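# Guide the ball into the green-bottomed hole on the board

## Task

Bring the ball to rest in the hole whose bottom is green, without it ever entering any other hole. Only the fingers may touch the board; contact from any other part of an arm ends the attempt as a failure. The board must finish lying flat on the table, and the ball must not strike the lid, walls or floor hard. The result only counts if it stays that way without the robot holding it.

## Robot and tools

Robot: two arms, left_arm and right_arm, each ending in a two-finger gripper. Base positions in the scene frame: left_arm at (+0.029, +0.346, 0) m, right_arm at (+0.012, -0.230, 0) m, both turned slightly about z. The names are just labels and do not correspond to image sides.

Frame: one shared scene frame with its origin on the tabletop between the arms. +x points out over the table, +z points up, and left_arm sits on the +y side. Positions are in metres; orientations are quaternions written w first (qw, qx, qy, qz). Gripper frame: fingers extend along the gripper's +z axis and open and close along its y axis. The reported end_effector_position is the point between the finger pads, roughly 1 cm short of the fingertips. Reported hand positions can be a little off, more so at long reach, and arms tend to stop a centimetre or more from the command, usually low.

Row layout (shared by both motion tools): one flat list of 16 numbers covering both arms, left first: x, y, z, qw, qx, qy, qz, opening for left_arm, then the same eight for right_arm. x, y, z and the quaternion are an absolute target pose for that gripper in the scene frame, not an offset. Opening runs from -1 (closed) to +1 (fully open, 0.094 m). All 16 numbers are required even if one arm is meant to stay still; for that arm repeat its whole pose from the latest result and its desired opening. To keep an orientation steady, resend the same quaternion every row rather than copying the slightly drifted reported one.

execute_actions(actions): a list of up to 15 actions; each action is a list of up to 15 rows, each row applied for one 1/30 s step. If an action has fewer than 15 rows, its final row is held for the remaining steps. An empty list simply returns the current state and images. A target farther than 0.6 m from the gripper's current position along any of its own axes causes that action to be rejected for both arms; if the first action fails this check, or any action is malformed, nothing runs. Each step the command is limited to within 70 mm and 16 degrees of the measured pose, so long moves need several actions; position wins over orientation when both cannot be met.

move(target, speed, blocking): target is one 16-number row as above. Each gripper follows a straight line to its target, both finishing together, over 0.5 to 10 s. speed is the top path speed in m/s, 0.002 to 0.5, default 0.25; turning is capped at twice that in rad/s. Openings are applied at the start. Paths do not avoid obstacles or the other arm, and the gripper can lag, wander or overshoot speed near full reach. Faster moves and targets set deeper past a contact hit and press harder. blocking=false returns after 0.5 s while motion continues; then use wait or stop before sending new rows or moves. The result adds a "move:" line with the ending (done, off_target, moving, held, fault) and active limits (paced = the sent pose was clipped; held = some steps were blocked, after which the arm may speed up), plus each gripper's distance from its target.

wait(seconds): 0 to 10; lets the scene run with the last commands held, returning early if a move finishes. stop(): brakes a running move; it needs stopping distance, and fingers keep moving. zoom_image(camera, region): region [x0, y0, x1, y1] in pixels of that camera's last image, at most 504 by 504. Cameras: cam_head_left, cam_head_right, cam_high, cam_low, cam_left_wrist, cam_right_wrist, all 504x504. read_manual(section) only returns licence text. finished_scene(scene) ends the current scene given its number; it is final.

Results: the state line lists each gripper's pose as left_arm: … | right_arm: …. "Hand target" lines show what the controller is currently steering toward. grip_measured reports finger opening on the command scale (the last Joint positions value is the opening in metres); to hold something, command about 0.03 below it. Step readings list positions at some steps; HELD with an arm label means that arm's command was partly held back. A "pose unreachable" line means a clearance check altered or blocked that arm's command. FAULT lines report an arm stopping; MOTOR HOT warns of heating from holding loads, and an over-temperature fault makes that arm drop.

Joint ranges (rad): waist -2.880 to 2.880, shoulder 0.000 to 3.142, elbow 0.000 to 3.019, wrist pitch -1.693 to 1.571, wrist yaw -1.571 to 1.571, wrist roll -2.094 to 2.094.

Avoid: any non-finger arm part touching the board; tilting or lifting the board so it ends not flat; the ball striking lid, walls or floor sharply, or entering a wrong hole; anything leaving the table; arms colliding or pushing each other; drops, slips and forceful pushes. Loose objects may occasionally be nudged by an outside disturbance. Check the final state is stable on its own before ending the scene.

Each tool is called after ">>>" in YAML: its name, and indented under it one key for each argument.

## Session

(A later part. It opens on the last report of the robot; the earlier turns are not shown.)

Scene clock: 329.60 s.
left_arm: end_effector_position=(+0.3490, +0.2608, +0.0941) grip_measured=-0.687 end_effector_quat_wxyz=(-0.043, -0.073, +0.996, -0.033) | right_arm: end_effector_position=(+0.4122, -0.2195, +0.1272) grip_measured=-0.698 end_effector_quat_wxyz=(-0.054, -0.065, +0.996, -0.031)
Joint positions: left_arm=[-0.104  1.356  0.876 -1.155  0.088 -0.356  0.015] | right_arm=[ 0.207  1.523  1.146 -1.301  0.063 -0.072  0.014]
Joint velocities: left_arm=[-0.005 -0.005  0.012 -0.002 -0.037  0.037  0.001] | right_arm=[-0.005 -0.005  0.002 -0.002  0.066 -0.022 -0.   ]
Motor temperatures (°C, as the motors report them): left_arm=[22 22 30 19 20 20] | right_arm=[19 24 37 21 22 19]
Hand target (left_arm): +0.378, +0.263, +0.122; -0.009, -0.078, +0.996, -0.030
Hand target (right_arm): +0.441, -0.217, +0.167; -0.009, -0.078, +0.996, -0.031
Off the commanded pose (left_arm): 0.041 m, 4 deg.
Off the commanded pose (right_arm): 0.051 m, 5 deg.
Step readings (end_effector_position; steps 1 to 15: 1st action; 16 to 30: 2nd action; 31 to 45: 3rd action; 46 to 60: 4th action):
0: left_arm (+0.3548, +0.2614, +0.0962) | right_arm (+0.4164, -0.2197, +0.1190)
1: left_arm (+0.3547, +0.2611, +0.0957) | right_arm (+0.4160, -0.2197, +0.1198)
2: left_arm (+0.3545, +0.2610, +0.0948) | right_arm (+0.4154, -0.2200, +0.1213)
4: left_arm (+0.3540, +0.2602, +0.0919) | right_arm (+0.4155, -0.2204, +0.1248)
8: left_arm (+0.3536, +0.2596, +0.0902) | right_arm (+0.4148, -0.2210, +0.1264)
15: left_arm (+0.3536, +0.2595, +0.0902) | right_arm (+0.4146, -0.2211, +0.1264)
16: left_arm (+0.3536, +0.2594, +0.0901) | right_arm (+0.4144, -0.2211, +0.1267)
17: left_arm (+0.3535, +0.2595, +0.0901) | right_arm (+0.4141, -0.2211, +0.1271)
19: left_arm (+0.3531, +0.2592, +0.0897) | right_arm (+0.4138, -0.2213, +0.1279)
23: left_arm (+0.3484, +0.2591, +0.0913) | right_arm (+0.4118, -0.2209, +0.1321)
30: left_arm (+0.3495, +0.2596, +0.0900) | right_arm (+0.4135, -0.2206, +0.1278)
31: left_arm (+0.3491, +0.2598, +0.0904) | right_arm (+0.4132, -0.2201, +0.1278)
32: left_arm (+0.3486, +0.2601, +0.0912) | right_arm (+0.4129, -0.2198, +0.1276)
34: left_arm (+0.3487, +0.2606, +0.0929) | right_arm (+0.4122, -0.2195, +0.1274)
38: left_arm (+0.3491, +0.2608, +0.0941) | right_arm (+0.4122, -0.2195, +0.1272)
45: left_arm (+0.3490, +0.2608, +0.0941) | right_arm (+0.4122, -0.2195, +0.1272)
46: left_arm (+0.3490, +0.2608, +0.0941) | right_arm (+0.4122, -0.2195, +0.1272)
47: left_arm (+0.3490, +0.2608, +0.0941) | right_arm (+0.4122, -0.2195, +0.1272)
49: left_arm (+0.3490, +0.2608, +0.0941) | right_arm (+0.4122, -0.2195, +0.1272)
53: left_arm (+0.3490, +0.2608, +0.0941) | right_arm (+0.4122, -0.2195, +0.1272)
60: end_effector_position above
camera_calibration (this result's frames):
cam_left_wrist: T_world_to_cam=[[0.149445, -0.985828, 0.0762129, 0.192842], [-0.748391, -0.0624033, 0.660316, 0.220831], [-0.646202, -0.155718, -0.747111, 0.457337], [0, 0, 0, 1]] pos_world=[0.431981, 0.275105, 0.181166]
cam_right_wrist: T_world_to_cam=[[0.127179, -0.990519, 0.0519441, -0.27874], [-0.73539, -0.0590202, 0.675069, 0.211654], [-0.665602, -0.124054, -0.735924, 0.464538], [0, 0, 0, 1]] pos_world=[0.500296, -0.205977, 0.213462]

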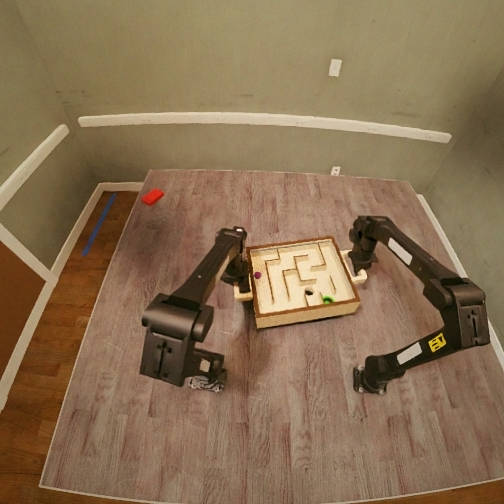

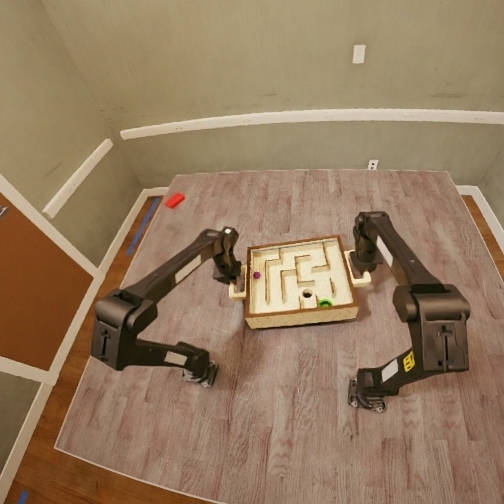

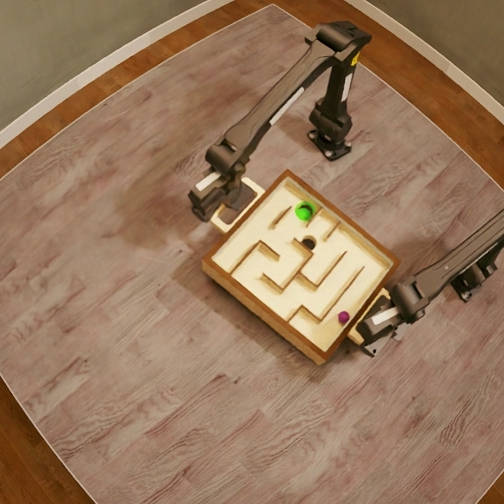

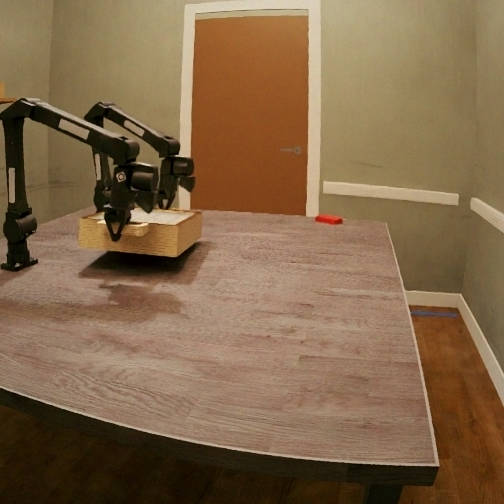

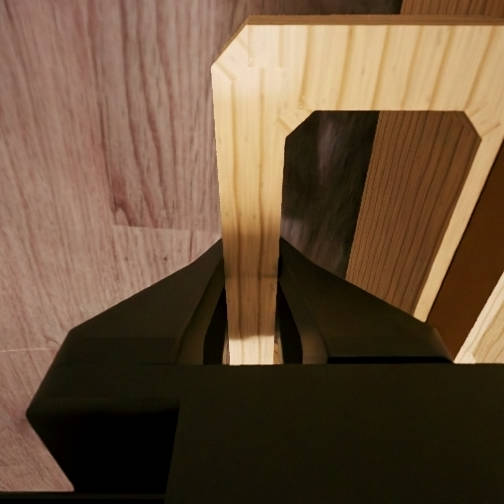

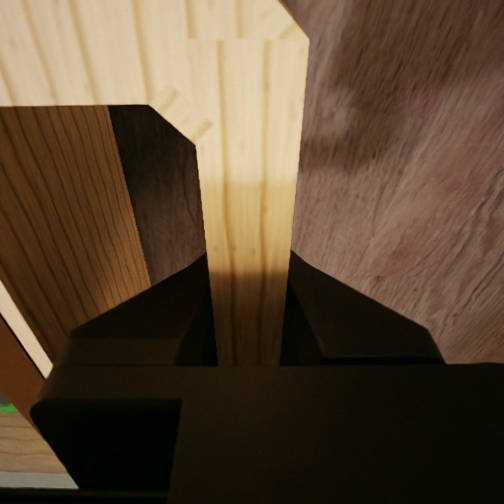

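>>> move:
  target: [0.379,0.263,0.125,0.065,-0.078,0.995,-0.02,-0.8,0.445,-0.217,0.162,0.065,-0.078,0.995,-0.02,-0.8]
  speed: 0.04

>>> move:
  target: [0.372,0.264,0.182,0.07,-0.078,0.995,0.045,-0.8,0.442,-0.216,0.132,0.07,-0.078,0.995,0.045,-0.8]
  speed: 0.04

>>> wait:
  seconds: 2.5

>>> zoom_image:
  camera: "cam_high"
  region: [175,165,405,395]

Scene clock: 338.80 s.
left_arm: end_effector_position=(+0.3630, +0.2660, +0.0997) grip_measured=-0.687 end_effector_quat_wxyz=(+0.018, -0.076, +0.997, -0.018) | right_arm: end_effector_position=(+0.4298, -0.2144, +0.1202) grip_measured=-0.698 end_effector_quat_wxyz=(+0.006, -0.069, +0.997, -0.018)
Joint positions: left_arm=[-0.112  1.308  0.851 -1.068  0.024 -0.373  0.015] | right_arm=[ 0.206  1.5    1.105 -1.163  0.036 -0.084  0.014]
Joint velocities: left_arm=[-0.005  0.005  0.017  0.012 -0.037  0.022 -0.   ] | right_arm=[-0.015  0.005 -0.002  0.002  0.037  0.007  0.001]
Motor temperatures (°C, as the motors report them): left_arm=[22 22 30 19 20 20] | right_arm=[19 24 37 21 22 19]
Hand target (left_arm): +0.379, +0.263, +0.124; +0.065, -0.078, +0.995, -0.021
Hand target (right_arm): +0.443, -0.217, +0.162; +0.065, -0.079, +0.995, -0.020
Off the commanded pose (left_arm): 0.030 m, 5 deg.
Off the commanded pose (right_arm): 0.045 m, 7 deg.
move: off_target (left_arm, right_arm)
camera_calibration (this result's frames):
cam_left_wrist: T_world_to_cam=[[0.150312, -0.987043, 0.0561483, 0.19742], [-0.821356, -0.0930671, 0.562773, 0.272233], [-0.550255, -0.13071, -0.824702, 0.437659], [0, 0, 0, 1]] pos_world=[0.43475, 0.277404, 0.196648]
cam_right_wrist: T_world_to_cam=[[0.131461, -0.990737, 0.0340433, -0.275374], [-0.808437, -0.0872708, 0.582077, 0.266214], [-0.573714, -0.104043, -0.81242, 0.445668], [0, 0, 0, 1]] pos_world=[0.507104, -0.203222, 0.216487]

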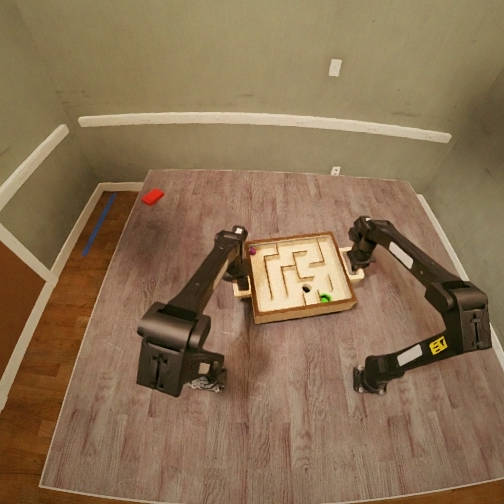

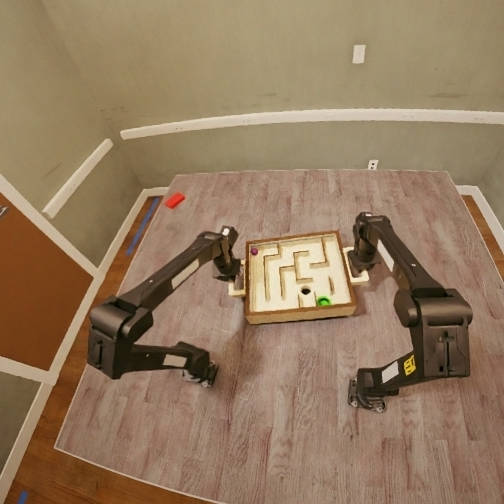

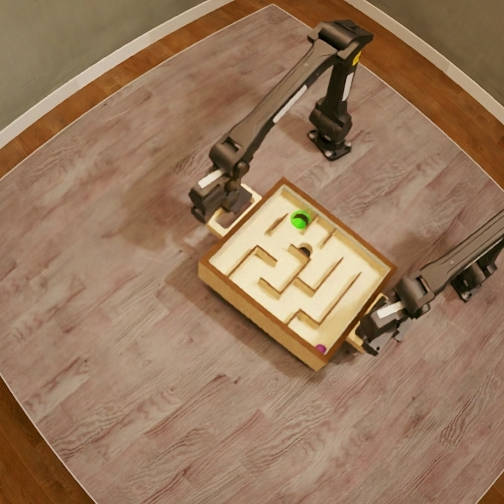

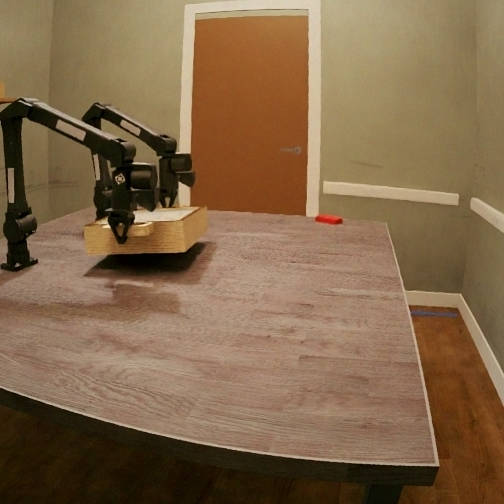

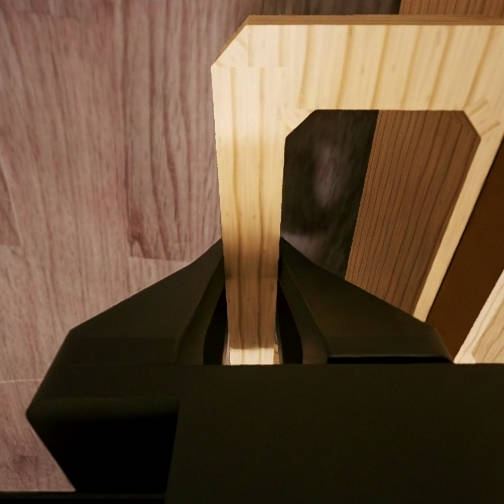

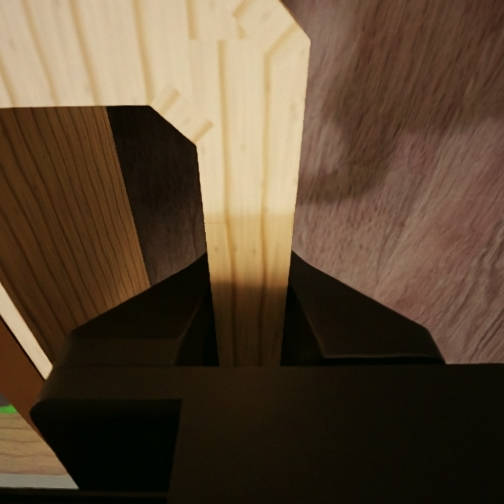

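Scene clock: 341.37 s.
left_arm: end_effector_position=(+0.3488, +0.2673, +0.1361) grip_measured=-0.687 end_effector_quat_wxyz=(+0.018, -0.078, +0.996, +0.048) | right_arm: end_effector_position=(+0.4212, -0.2091, +0.0933) grip_measured=-0.698 end_effector_quat_wxyz=(+0.008, -0.074, +0.996, +0.049)
Joint positions: left_arm=[-0.184  1.258  0.908 -1.222 -0.103 -0.449  0.015] | right_arm=[ 0.164  1.512  1.038 -1.088 -0.099 -0.136  0.014]
Joint velocities: left_arm=[ 0.015  0.005 -0.002 -0.017 -0.007  0.037 -0.   ] | right_arm=[-0.015 -0.005  0.007 -0.002  0.022 -0.022 -0.   ]
Motor temperatures (°C, as the motors report them): left_arm=[22 22 30 19 20 20] | right_arm=[19 24 37 21 22 19]
Hand target (left_arm): +0.371, +0.264, +0.180; +0.070, -0.078, +0.993, +0.045
Hand target (right_arm): +0.440, -0.216, +0.132; +0.069, -0.079, +0.994, +0.044
Off the commanded pose (left_arm): 0.052 m, 6 deg.
Off the commanded pose (right_arm): 0.044 m, 7 deg.
move: off_target (left_arm, right_arm)
camera_calibration (this result's frames):
cam_left_wrist: T_world_to_cam=[[0.157277, -0.984635, -0.0758877, 0.213745], [-0.814645, -0.172793, 0.553621, 0.260453], [-0.558227, -0.0252502, -0.829304, 0.435251], [0, 0, 0, 1]] pos_world=[0.421528, 0.266456, 0.232984]
cam_right_wrist: T_world_to_cam=[[0.142609, -0.984761, -0.0995457, -0.258994], [-0.804007, -0.173912, 0.568619, 0.256656], [-0.577266, -0.00105449, -0.816556, 0.44287], [0, 0, 0, 1]] pos_world=[0.498941, -0.209944, 0.189907]

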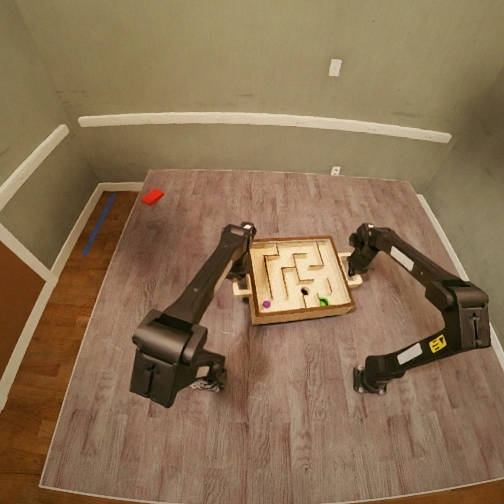

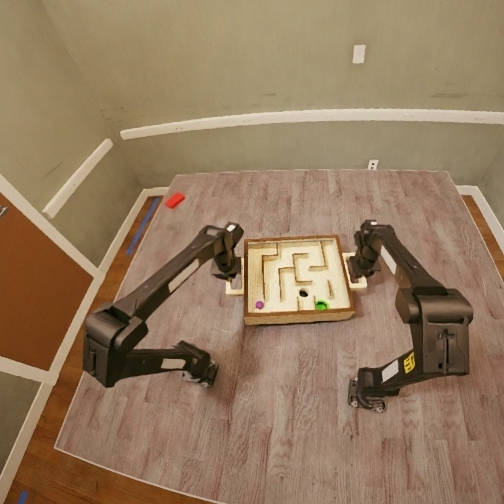

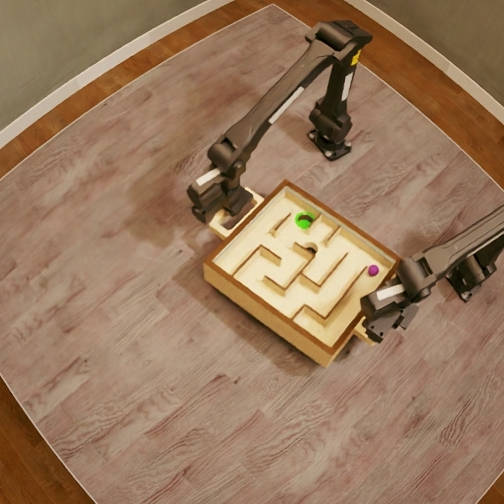

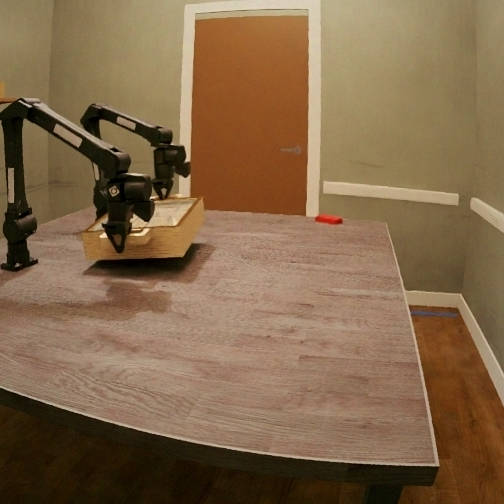

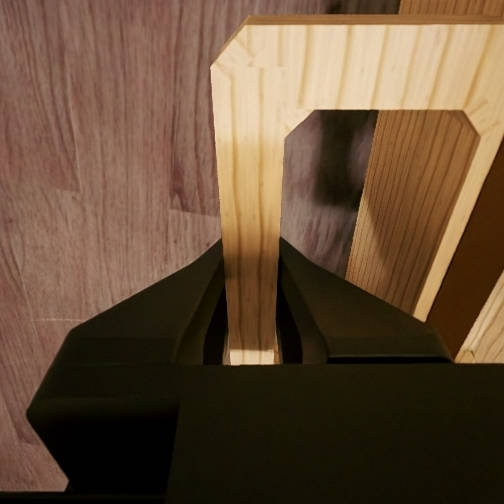

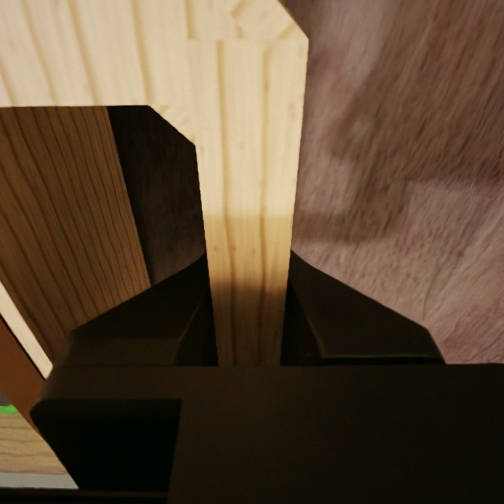

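Scene clock: 343.87 s.
left_arm: end_effector_position=(+0.3487, +0.2674, +0.1361) grip_measured=-0.687 end_effector_quat_wxyz=(+0.018, -0.079, +0.996, +0.048) | right_arm: end_effector_position=(+0.4212, -0.2091, +0.0933) grip_measured=-0.698 end_effector_quat_wxyz=(+0.008, -0.074, +0.996, +0.049)
Joint positions: left_arm=[-0.184  1.258  0.908 -1.223 -0.103 -0.45   0.015] | right_arm=[ 0.164  1.512  1.038 -1.088 -0.099 -0.137  0.014]
Joint velocities: left_arm=[-0.005 -0.005 -0.017 -0.017 -0.066 -0.095  0.   ] | right_arm=[-0.015  0.005 -0.022 -0.007  0.022 -0.037 -0.   ]
Motor temperatures (°C, as the motors report them): left_arm=[22 22 31 19 20 20] | right_arm=[19 24 37 21 22 19]
Hand target (left_arm): +0.371, +0.264, +0.180; +0.070, -0.078, +0.993, +0.045
Hand target (right_arm): +0.440, -0.216, +0.132; +0.069, -0.079, +0.994, +0.044
Off the commanded pose (left_arm): 0.052 m, 6 deg.
Off the commanded pose (right_arm): 0.044 m, 7 deg.
wait: 2.50 s; at rest by 0.17 s
camera_calibration (this result's frames):
cam_left_wrist: T_world_to_cam=[[0.157625, -0.984567, -0.0760367, 0.213667], [-0.814398, -0.173157, 0.553871, 0.260362], [-0.55849, -0.02538, -0.829123, 0.435303], [0, 0, 0, 1]] pos_world=[0.421471, 0.266501, 0.23296]
cam_right_wrist: T_world_to_cam=[[0.142986, -0.984707, -0.0995372, -0.259142], [-0.803962, -0.174216, 0.568589, 0.256577], [-0.577234, -0.0012762, -0.816577, 0.442812], [0, 0, 0, 1]] pos_world=[0.498938, -0.209914, 0.189909]

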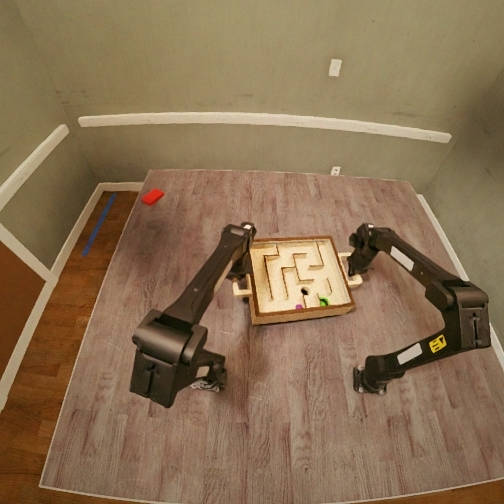

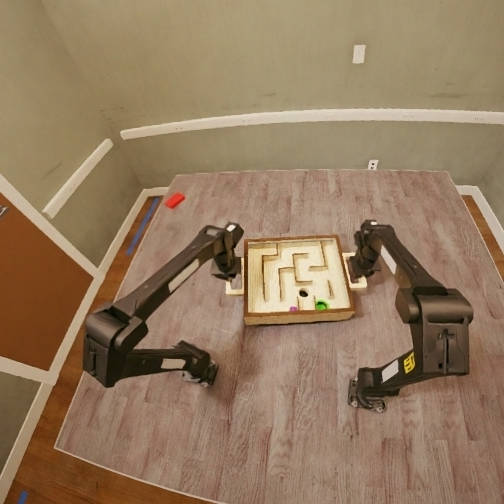

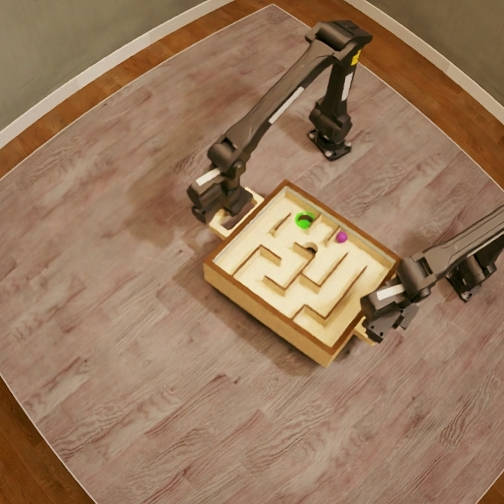

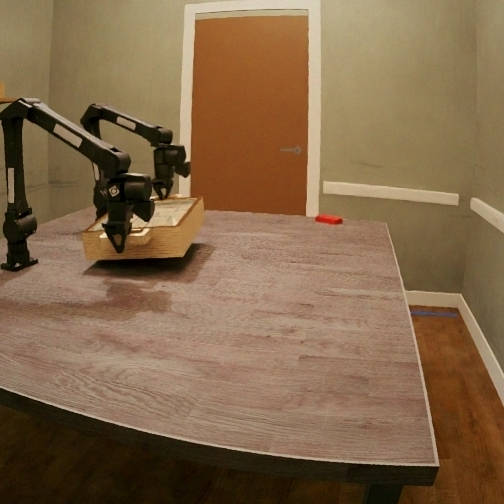

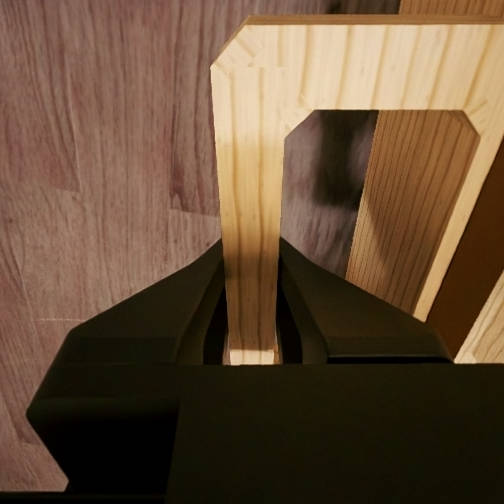

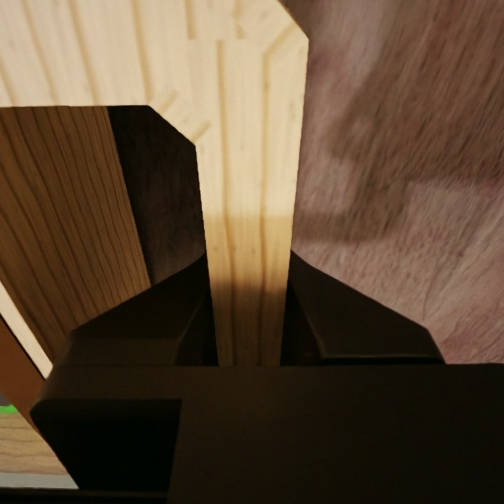

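Region (175, 165, 405, 395) of cam_high's 504x504 image, scaled by 2.191, with more detail than that image has.

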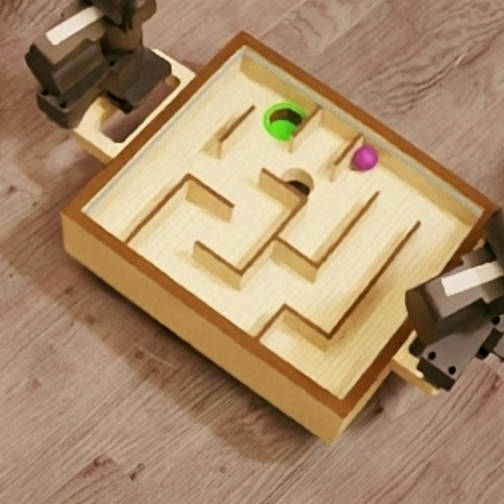

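>>> execute_actions:
  actions: []

>>> move:
  target: [0.379,0.263,0.114,0.062,-0.078,0.995,-0.04,-0.8,0.445,-0.217,0.174,0.062,-0.078,0.995,-0.04,-0.8]
  speed: 0.03

>>> zoom_image:
  camera: "cam_high"
  region: [175,165,405,395]

Scene clock: 365.97 s.
left_arm: end_effector_position=(+0.3487, +0.2674, +0.1361) grip_measured=-0.687 end_effector_quat_wxyz=(+0.018, -0.079, +0.996, +0.048) | right_arm: end_effector_position=(+0.4212, -0.2091, +0.0933) grip_measured=-0.698 end_effector_quat_wxyz=(+0.008, -0.074, +0.996, +0.049)
Joint positions: left_arm=[-0.184  1.258  0.908 -1.223 -0.103 -0.45   0.015] | right_arm=[ 0.164  1.512  1.038 -1.088 -0.099 -0.137  0.014]
Joint velocities: left_arm=[-0.015 -0.005 -0.002 -0.012 -0.007  0.051 -0.001] | right_arm=[ 0.005 -0.005 -0.002  0.007 -0.081  0.037 -0.   ]
Motor temperatures (°C, as the motors report them): left_arm=[22 22 33 19 21 20] | right_arm=[19 25 35 21 22 19]
Hand target (left_arm): +0.371, +0.264, +0.180; +0.070, -0.078, +0.993, +0.045
Hand target (right_arm): +0.440, -0.216, +0.132; +0.069, -0.079, +0.994, +0.044
Off the commanded pose (left_arm): 0.052 m, 6 deg.
Off the commanded pose (right_arm): 0.044 m, 7 deg.
camera_calibration (this result's frames):
cam_left_wrist: T_world_to_cam=[[0.157625, -0.984567, -0.0760367, 0.213667], [-0.814398, -0.173157, 0.553871, 0.260362], [-0.55849, -0.02538, -0.829123, 0.435303], [0, 0, 0, 1]] pos_world=[0.421471, 0.266501, 0.23296]
cam_right_wrist: T_world_to_cam=[[0.142986, -0.984707, -0.0995372, -0.259142], [-0.803962, -0.174216, 0.568589, 0.256577], [-0.577234, -0.0012762, -0.816577, 0.442812], [0, 0, 0, 1]] pos_world=[0.498938, -0.209914, 0.189909]

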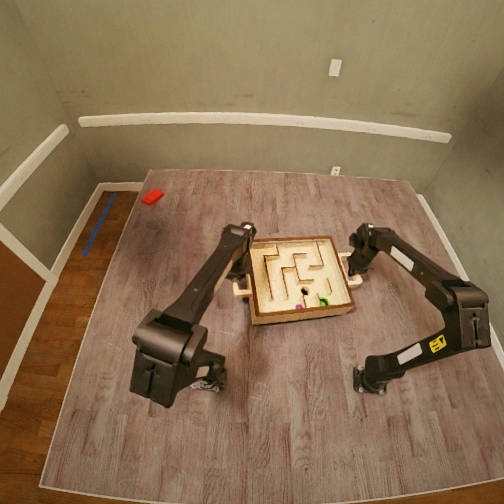

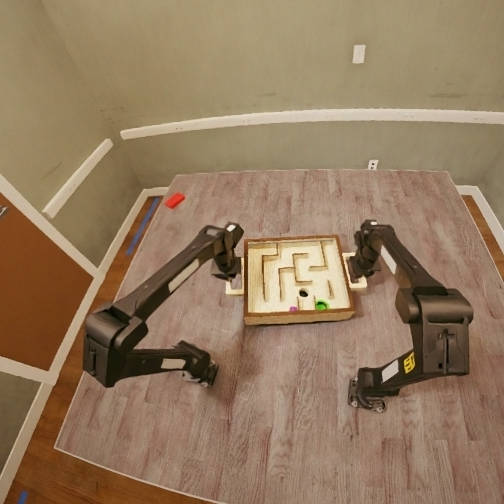

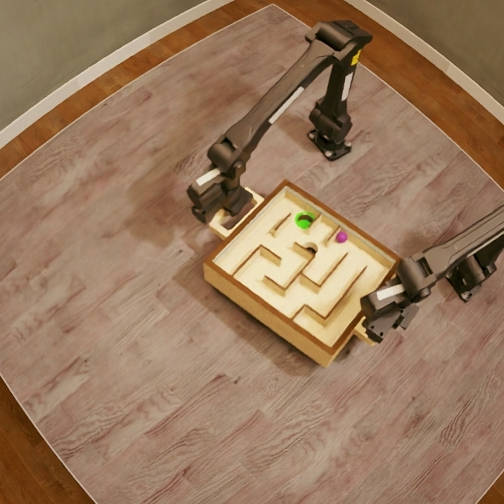

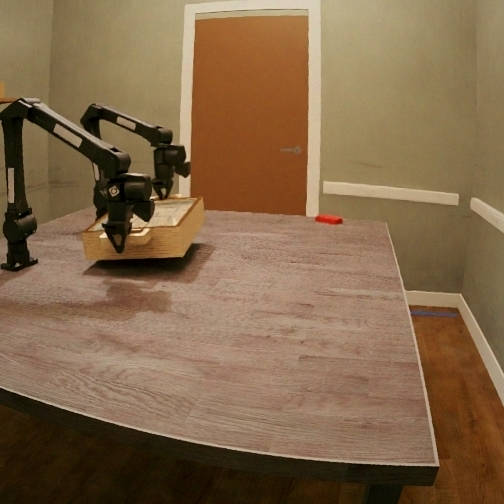

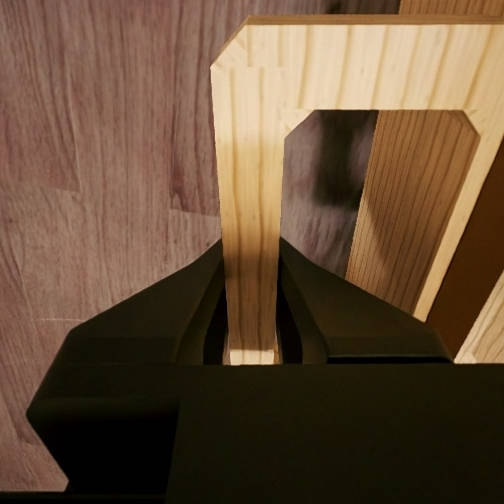

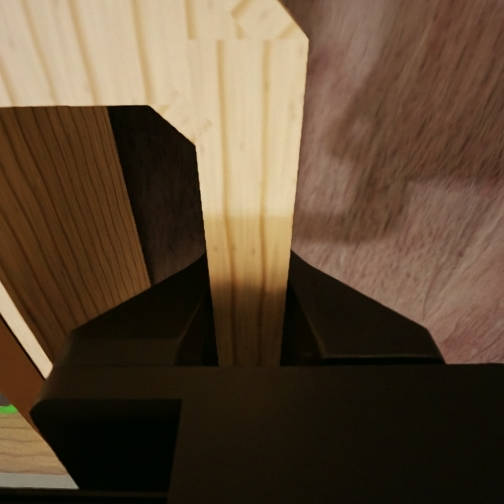

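Scene clock: 369.70 s.
left_arm: end_effector_position=(+0.3548, +0.2612, +0.0963) grip_measured=-0.687 end_effector_quat_wxyz=(+0.022, -0.072, +0.997, -0.032) | right_arm: end_effector_position=(+0.4164, -0.2198, +0.1190) grip_measured=-0.698 end_effector_quat_wxyz=(+0.002, -0.065, +0.997, -0.032)
Joint positions: left_arm=[-0.119  1.284  0.819 -1.045  0.048 -0.373  0.015] | right_arm=[ 0.206  1.471  1.069 -1.163  0.063 -0.076  0.014]
Joint velocities: left_arm=[-0.005  0.005  0.012 -0.007  0.007 -0.081  0.   ] | right_arm=[-0.015 -0.005 -0.007  0.007 -0.007 -0.022 -0.001]
Motor temperatures (°C, as the motors report them): left_arm=[22 22 32 19 21 20] | right_arm=[19 25 36 21 22 19]
Hand target (left_arm): +0.377, +0.263, +0.115; +0.062, -0.077, +0.994, -0.040
Hand target (right_arm): +0.440, -0.217, +0.173; +0.062, -0.078, +0.994, -0.040
Off the commanded pose (left_arm): 0.030 m, 5 deg.
Off the commanded pose (right_arm): 0.062 m, 7 deg.
move: off_target (left_arm, right_arm)
camera_calibration (this result's frames):
cam_left_wrist: T_world_to_cam=[[0.140562, -0.98659, 0.0829639, 0.194926], [-0.827157, -0.0709683, 0.557472, 0.263742], [-0.544109, -0.146983, -0.82604, 0.431881], [0, 0, 0, 1]] pos_world=[0.425747, 0.274509, 0.19355]
cam_right_wrist: T_world_to_cam=[[0.123144, -0.990543, 0.0605057, -0.278546], [-0.806402, -0.0643433, 0.587857, 0.259055], [-0.578404, -0.121183, -0.806699, 0.433949], [0, 0, 0, 1]] pos_world=[0.494202, -0.206656, 0.214633]

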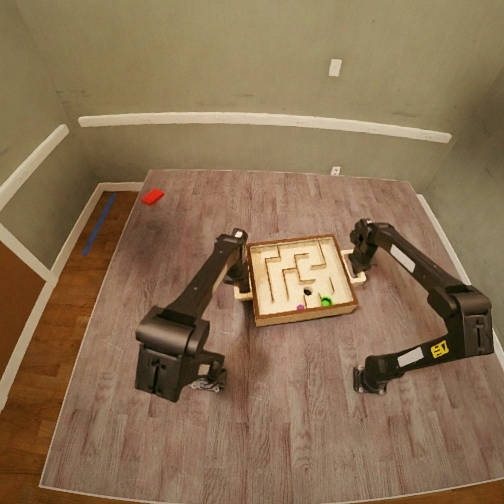

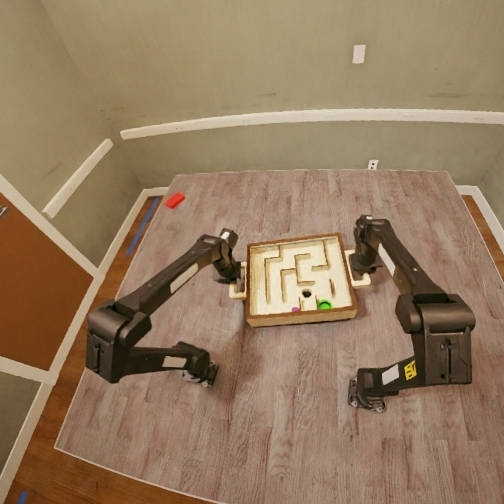

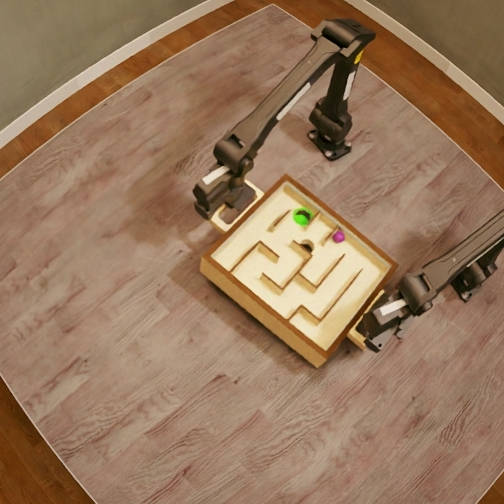

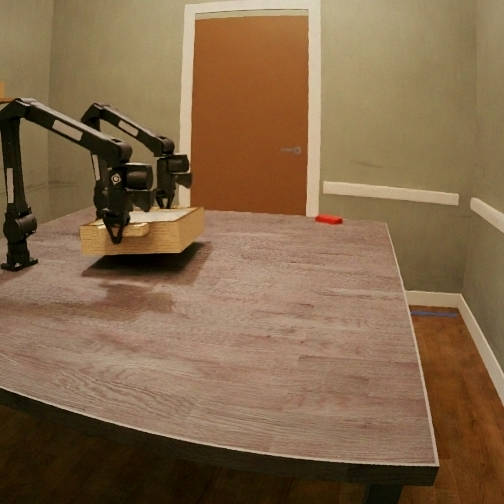

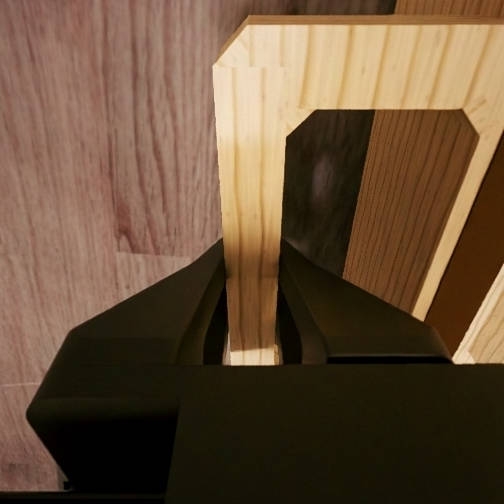

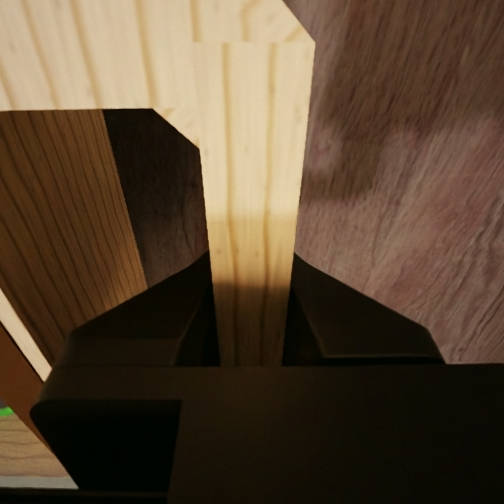

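Region (175, 165, 405, 395) of cam_high's 504x504 image, scaled by 2.191, with more detail than that image has.

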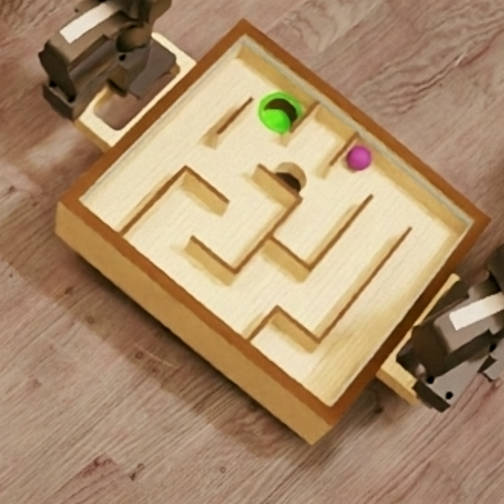

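>>> execute_actions:
  actions:
    - [[0.379,0.263,0.114,0.045,-0.078,0.995,-0.04,-0.8,0.445,-0.217,0.174,0.045,-0.078,0.995,-0.04,-0.8],[0.379,0.263,0.114,0.045,-0.078,0.995,-0.04,-0.8,0.445,-0.217,0.174,0.045,-0.078,0.995,-0.04,-0.8],[0.379,0.263,0.114,0.045,-0.078,0.995,-0.04,-0.8,0.445,-0.217,0.174,0.045,-0.078,0.995,-0.04,-0.8],[0.379,0.263,0.114,0.045,-0.078,0.995,-0.04,-0.8,0.445,-0.217,0.174,0.045,-0.078,0.995,-0.04,-0.8],[0.379,0.263,0.114,0.045,-0.078,0.995,-0.04,-0.8,0.445,-0.217,0.174,0.045,-0.078,0.995,-0.04,-0.8],[0.379,0.263,0.114,0.045,-0.078,0.995,-0.04,-0.8,0.445,-0.217,0.174,0.045,-0.078,0.995,-0.04,-0.8],[0.379,0.263,0.114,0.04,-0.078,0.995,-0.04,-0.8,0.445,-0.217,0.174,0.04,-0.078,0.995,-0.04,-0.8],[0.379,0.263,0.114,0.04,-0.078,0.995,-0.04,-0.8,0.445,-0.217,0.174,0.04,-0.078,0.995,-0.04,-0.8],[0.379,0.263,0.114,0.04,-0.078,0.995,-0.04,-0.8,0.445,-0.217,0.174,0.04,-0.078,0.995,-0.04,-0.8],[0.379,0.263,0.118,-0.005,-0.078,0.995,-0.035,-0.8,0.445,-0.217,0.17,-0.005,-0.078,0.995,-0.035,-0.8]]
    - [[0.379,0.263,0.122,-0.01,-0.078,0.995,-0.03,-0.8,0.445,-0.217,0.166,-0.01,-0.078,0.995,-0.03,-0.8]]
    - [[0.379,0.263,0.122,-0.01,-0.078,0.995,-0.03,-0.8,0.445,-0.217,0.166,-0.01,-0.078,0.995,-0.03,-0.8]]
    - [[0.379,0.263,0.122,-0.01,-0.078,0.995,-0.03,-0.8,0.445,-0.217,0.166,-0.01,-0.078,0.995,-0.03,-0.8]]

>>> zoom_image:
  camera: "cam_high"
  region: [175,165,405,395]

Scene clock: 384.20 s.
left_arm: end_effector_position=(+0.3486, +0.2612, +0.0931) grip_measured=-0.687 end_effector_quat_wxyz=(-0.044, -0.074, +0.996, -0.032) | right_arm: end_effector_position=(+0.4127, -0.2191, +0.1249) grip_measured=-0.698 end_effector_quat_wxyz=(-0.056, -0.066, +0.996, -0.030)
Joint positions: left_arm=[-0.103  1.358  0.875 -1.155  0.087 -0.357  0.015] | right_arm=[ 0.208  1.53   1.146 -1.3    0.062 -0.072  0.014]
Joint velocities: left_arm=[0.005 0.005 0.002 0.002 0.022 0.051 0.   ] | right_arm=[-0.015 -0.005  0.012 -0.007  0.037 -0.066 -0.   ]
Motor temperatures (°C, as the motors report them): left_arm=[22 22 31 19 20 20] | right_arm=[19 24 38 21 22 19]
Hand target (left_arm): +0.378, +0.263, +0.122; -0.009, -0.078, +0.996, -0.030
Hand target (right_arm): +0.441, -0.217, +0.167; -0.009, -0.079, +0.996, -0.031
Off the commanded pose (left_arm): 0.042 m, 4 deg.
Off the commanded pose (right_arm): 0.052 m, 5 deg.
Step readings (end_effector_position; steps 1 to 15: 1st action; 16 to 30: 2nd action; 31 to 45: 3rd action; 46 to 60: 4th action):
0: left_arm (+0.3548, +0.2612, +0.0963) | right_arm (+0.4164, -0.2198, +0.1190)
1: left_arm (+0.3547, +0.2612, +0.0957) | right_arm (+0.4161, -0.2199, +0.1199)
2: left_arm (+0.3545, +0.2609, +0.0948) | right_arm (+0.4155, -0.2201, +0.1214)
4: left_arm (+0.3540, +0.2602, +0.0919) | right_arm (+0.4155, -0.2204, +0.1250)
8: left_arm (+0.3536, +0.2594, +0.0901) | right_arm (+0.4142, -0.2210, +0.1268)
15: left_arm (+0.3495, +0.2592, +0.0902) | right_arm (+0.4128, -0.2206, +0.1305)
16: left_arm (+0.3498, +0.2594, +0.0903) | right_arm (+0.4134, -0.2203, +0.1294)
17: left_arm (+0.3496, +0.2600, +0.0909) | right_arm (+0.4135, -0.2200, +0.1280)
19: left_arm (+0.3494, +0.2607, +0.0924) | right_arm (+0.4132, -0.2194, +0.1257)
23: left_arm (+0.3486, +0.2612, +0.0931) | right_arm (+0.4127, -0.2192, +0.1249)
30: left_arm (+0.3486, +0.2612, +0.0931) | right_arm (+0.4127, -0.2191, +0.1249)
31: left_arm (+0.3486, +0.2612, +0.0931) | right_arm (+0.4127, -0.2191, +0.1249)
32: left_arm (+0.3486, +0.2612, +0.0931) | right_arm (+0.4127, -0.2191, +0.1249)
34: left_arm (+0.3486, +0.2612, +0.0931) | right_arm (+0.4127, -0.2191, +0.1249)
38: left_arm (+0.3486, +0.2612, +0.0931) | right_arm (+0.4127, -0.2191, +0.1249)
45: left_arm (+0.3486, +0.2612, +0.0931) | right_arm (+0.4127, -0.2191, +0.1249)
46: left_arm (+0.3486, +0.2612, +0.0931) | right_arm (+0.4127, -0.2191, +0.1249)
47: left_arm (+0.3486, +0.2612, +0.0931) | right_arm (+0.4127, -0.2191, +0.1249)
49: left_arm (+0.3486, +0.2612, +0.0931) | right_arm (+0.4127, -0.2191, +0.1249)
53: left_arm (+0.3486, +0.2612, +0.0931) | right_arm (+0.4127, -0.2191, +0.1249)
60: end_effector_position above
camera_calibration (this result's frames):
cam_left_wrist: T_world_to_cam=[[0.151084, -0.985713, 0.0744521, 0.192878], [-0.746623, -0.0644273, 0.66212, 0.220948], [-0.647864, -0.155624, -0.74569, 0.456833], [0, 0, 0, 1]] pos_world=[0.43179, 0.275452, 0.180002]
cam_right_wrist: T_world_to_cam=[[0.127711, -0.990507, 0.0508581, -0.278451], [-0.732251, -0.059579, 0.678424, 0.211794], [-0.668953, -0.123883, -0.732908, 0.464186], [0, 0, 0, 1]] pos_world=[0.501166, -0.205684, 0.210681]

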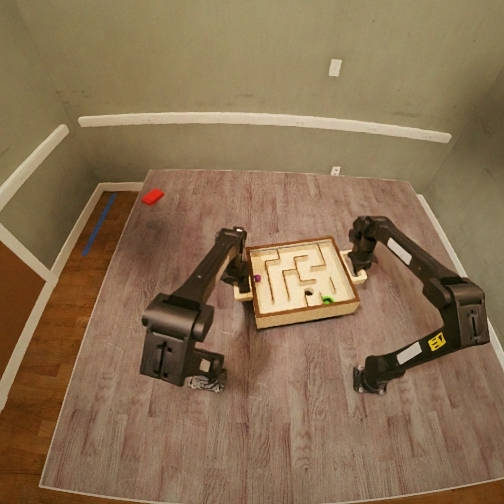

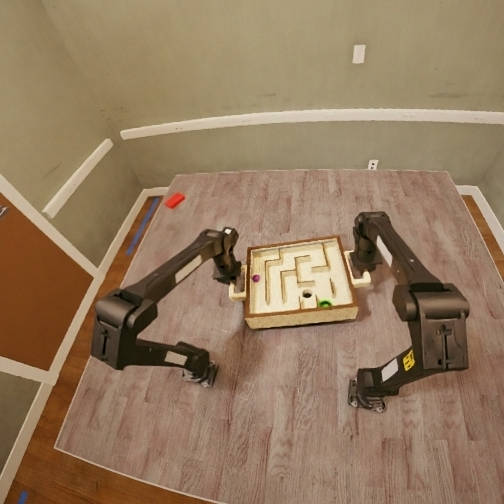

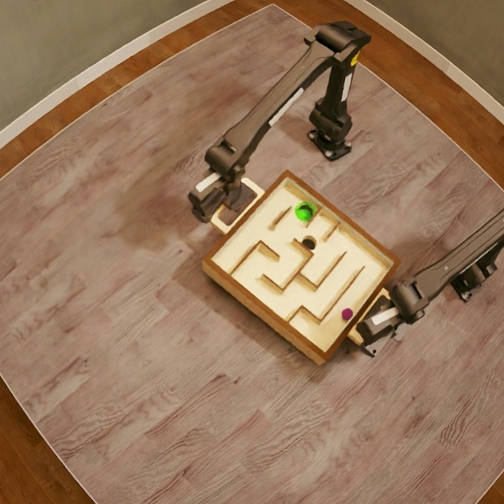

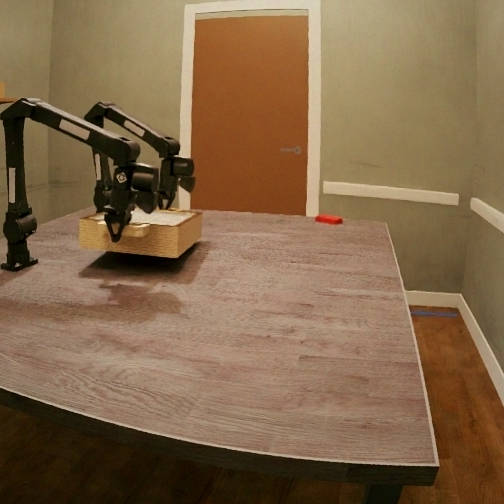

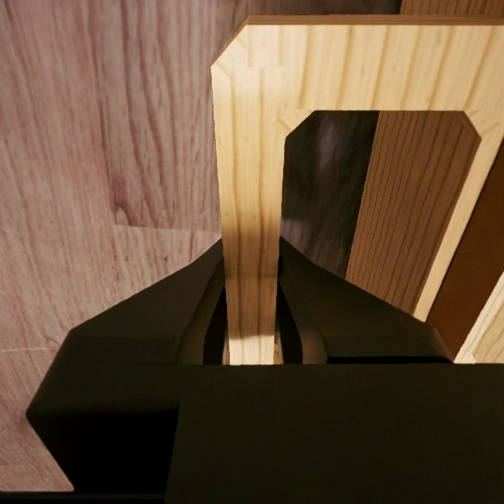

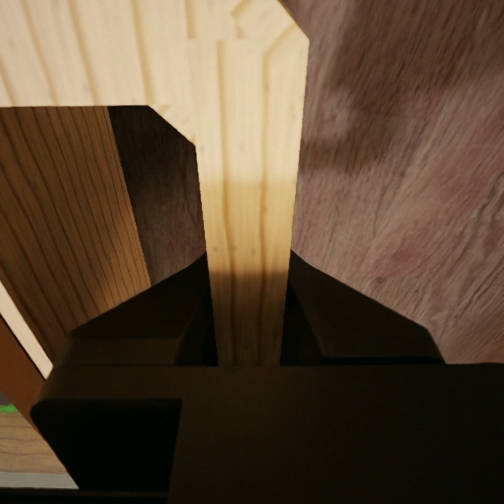

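Region (175, 165, 405, 395) of cam_high's 504x504 image, scaled by 2.191, with more detail than that image has.

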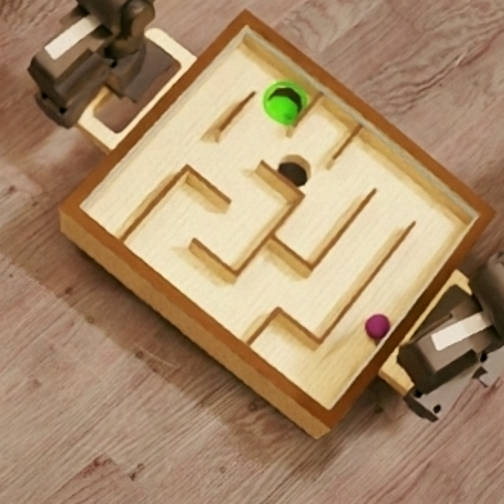

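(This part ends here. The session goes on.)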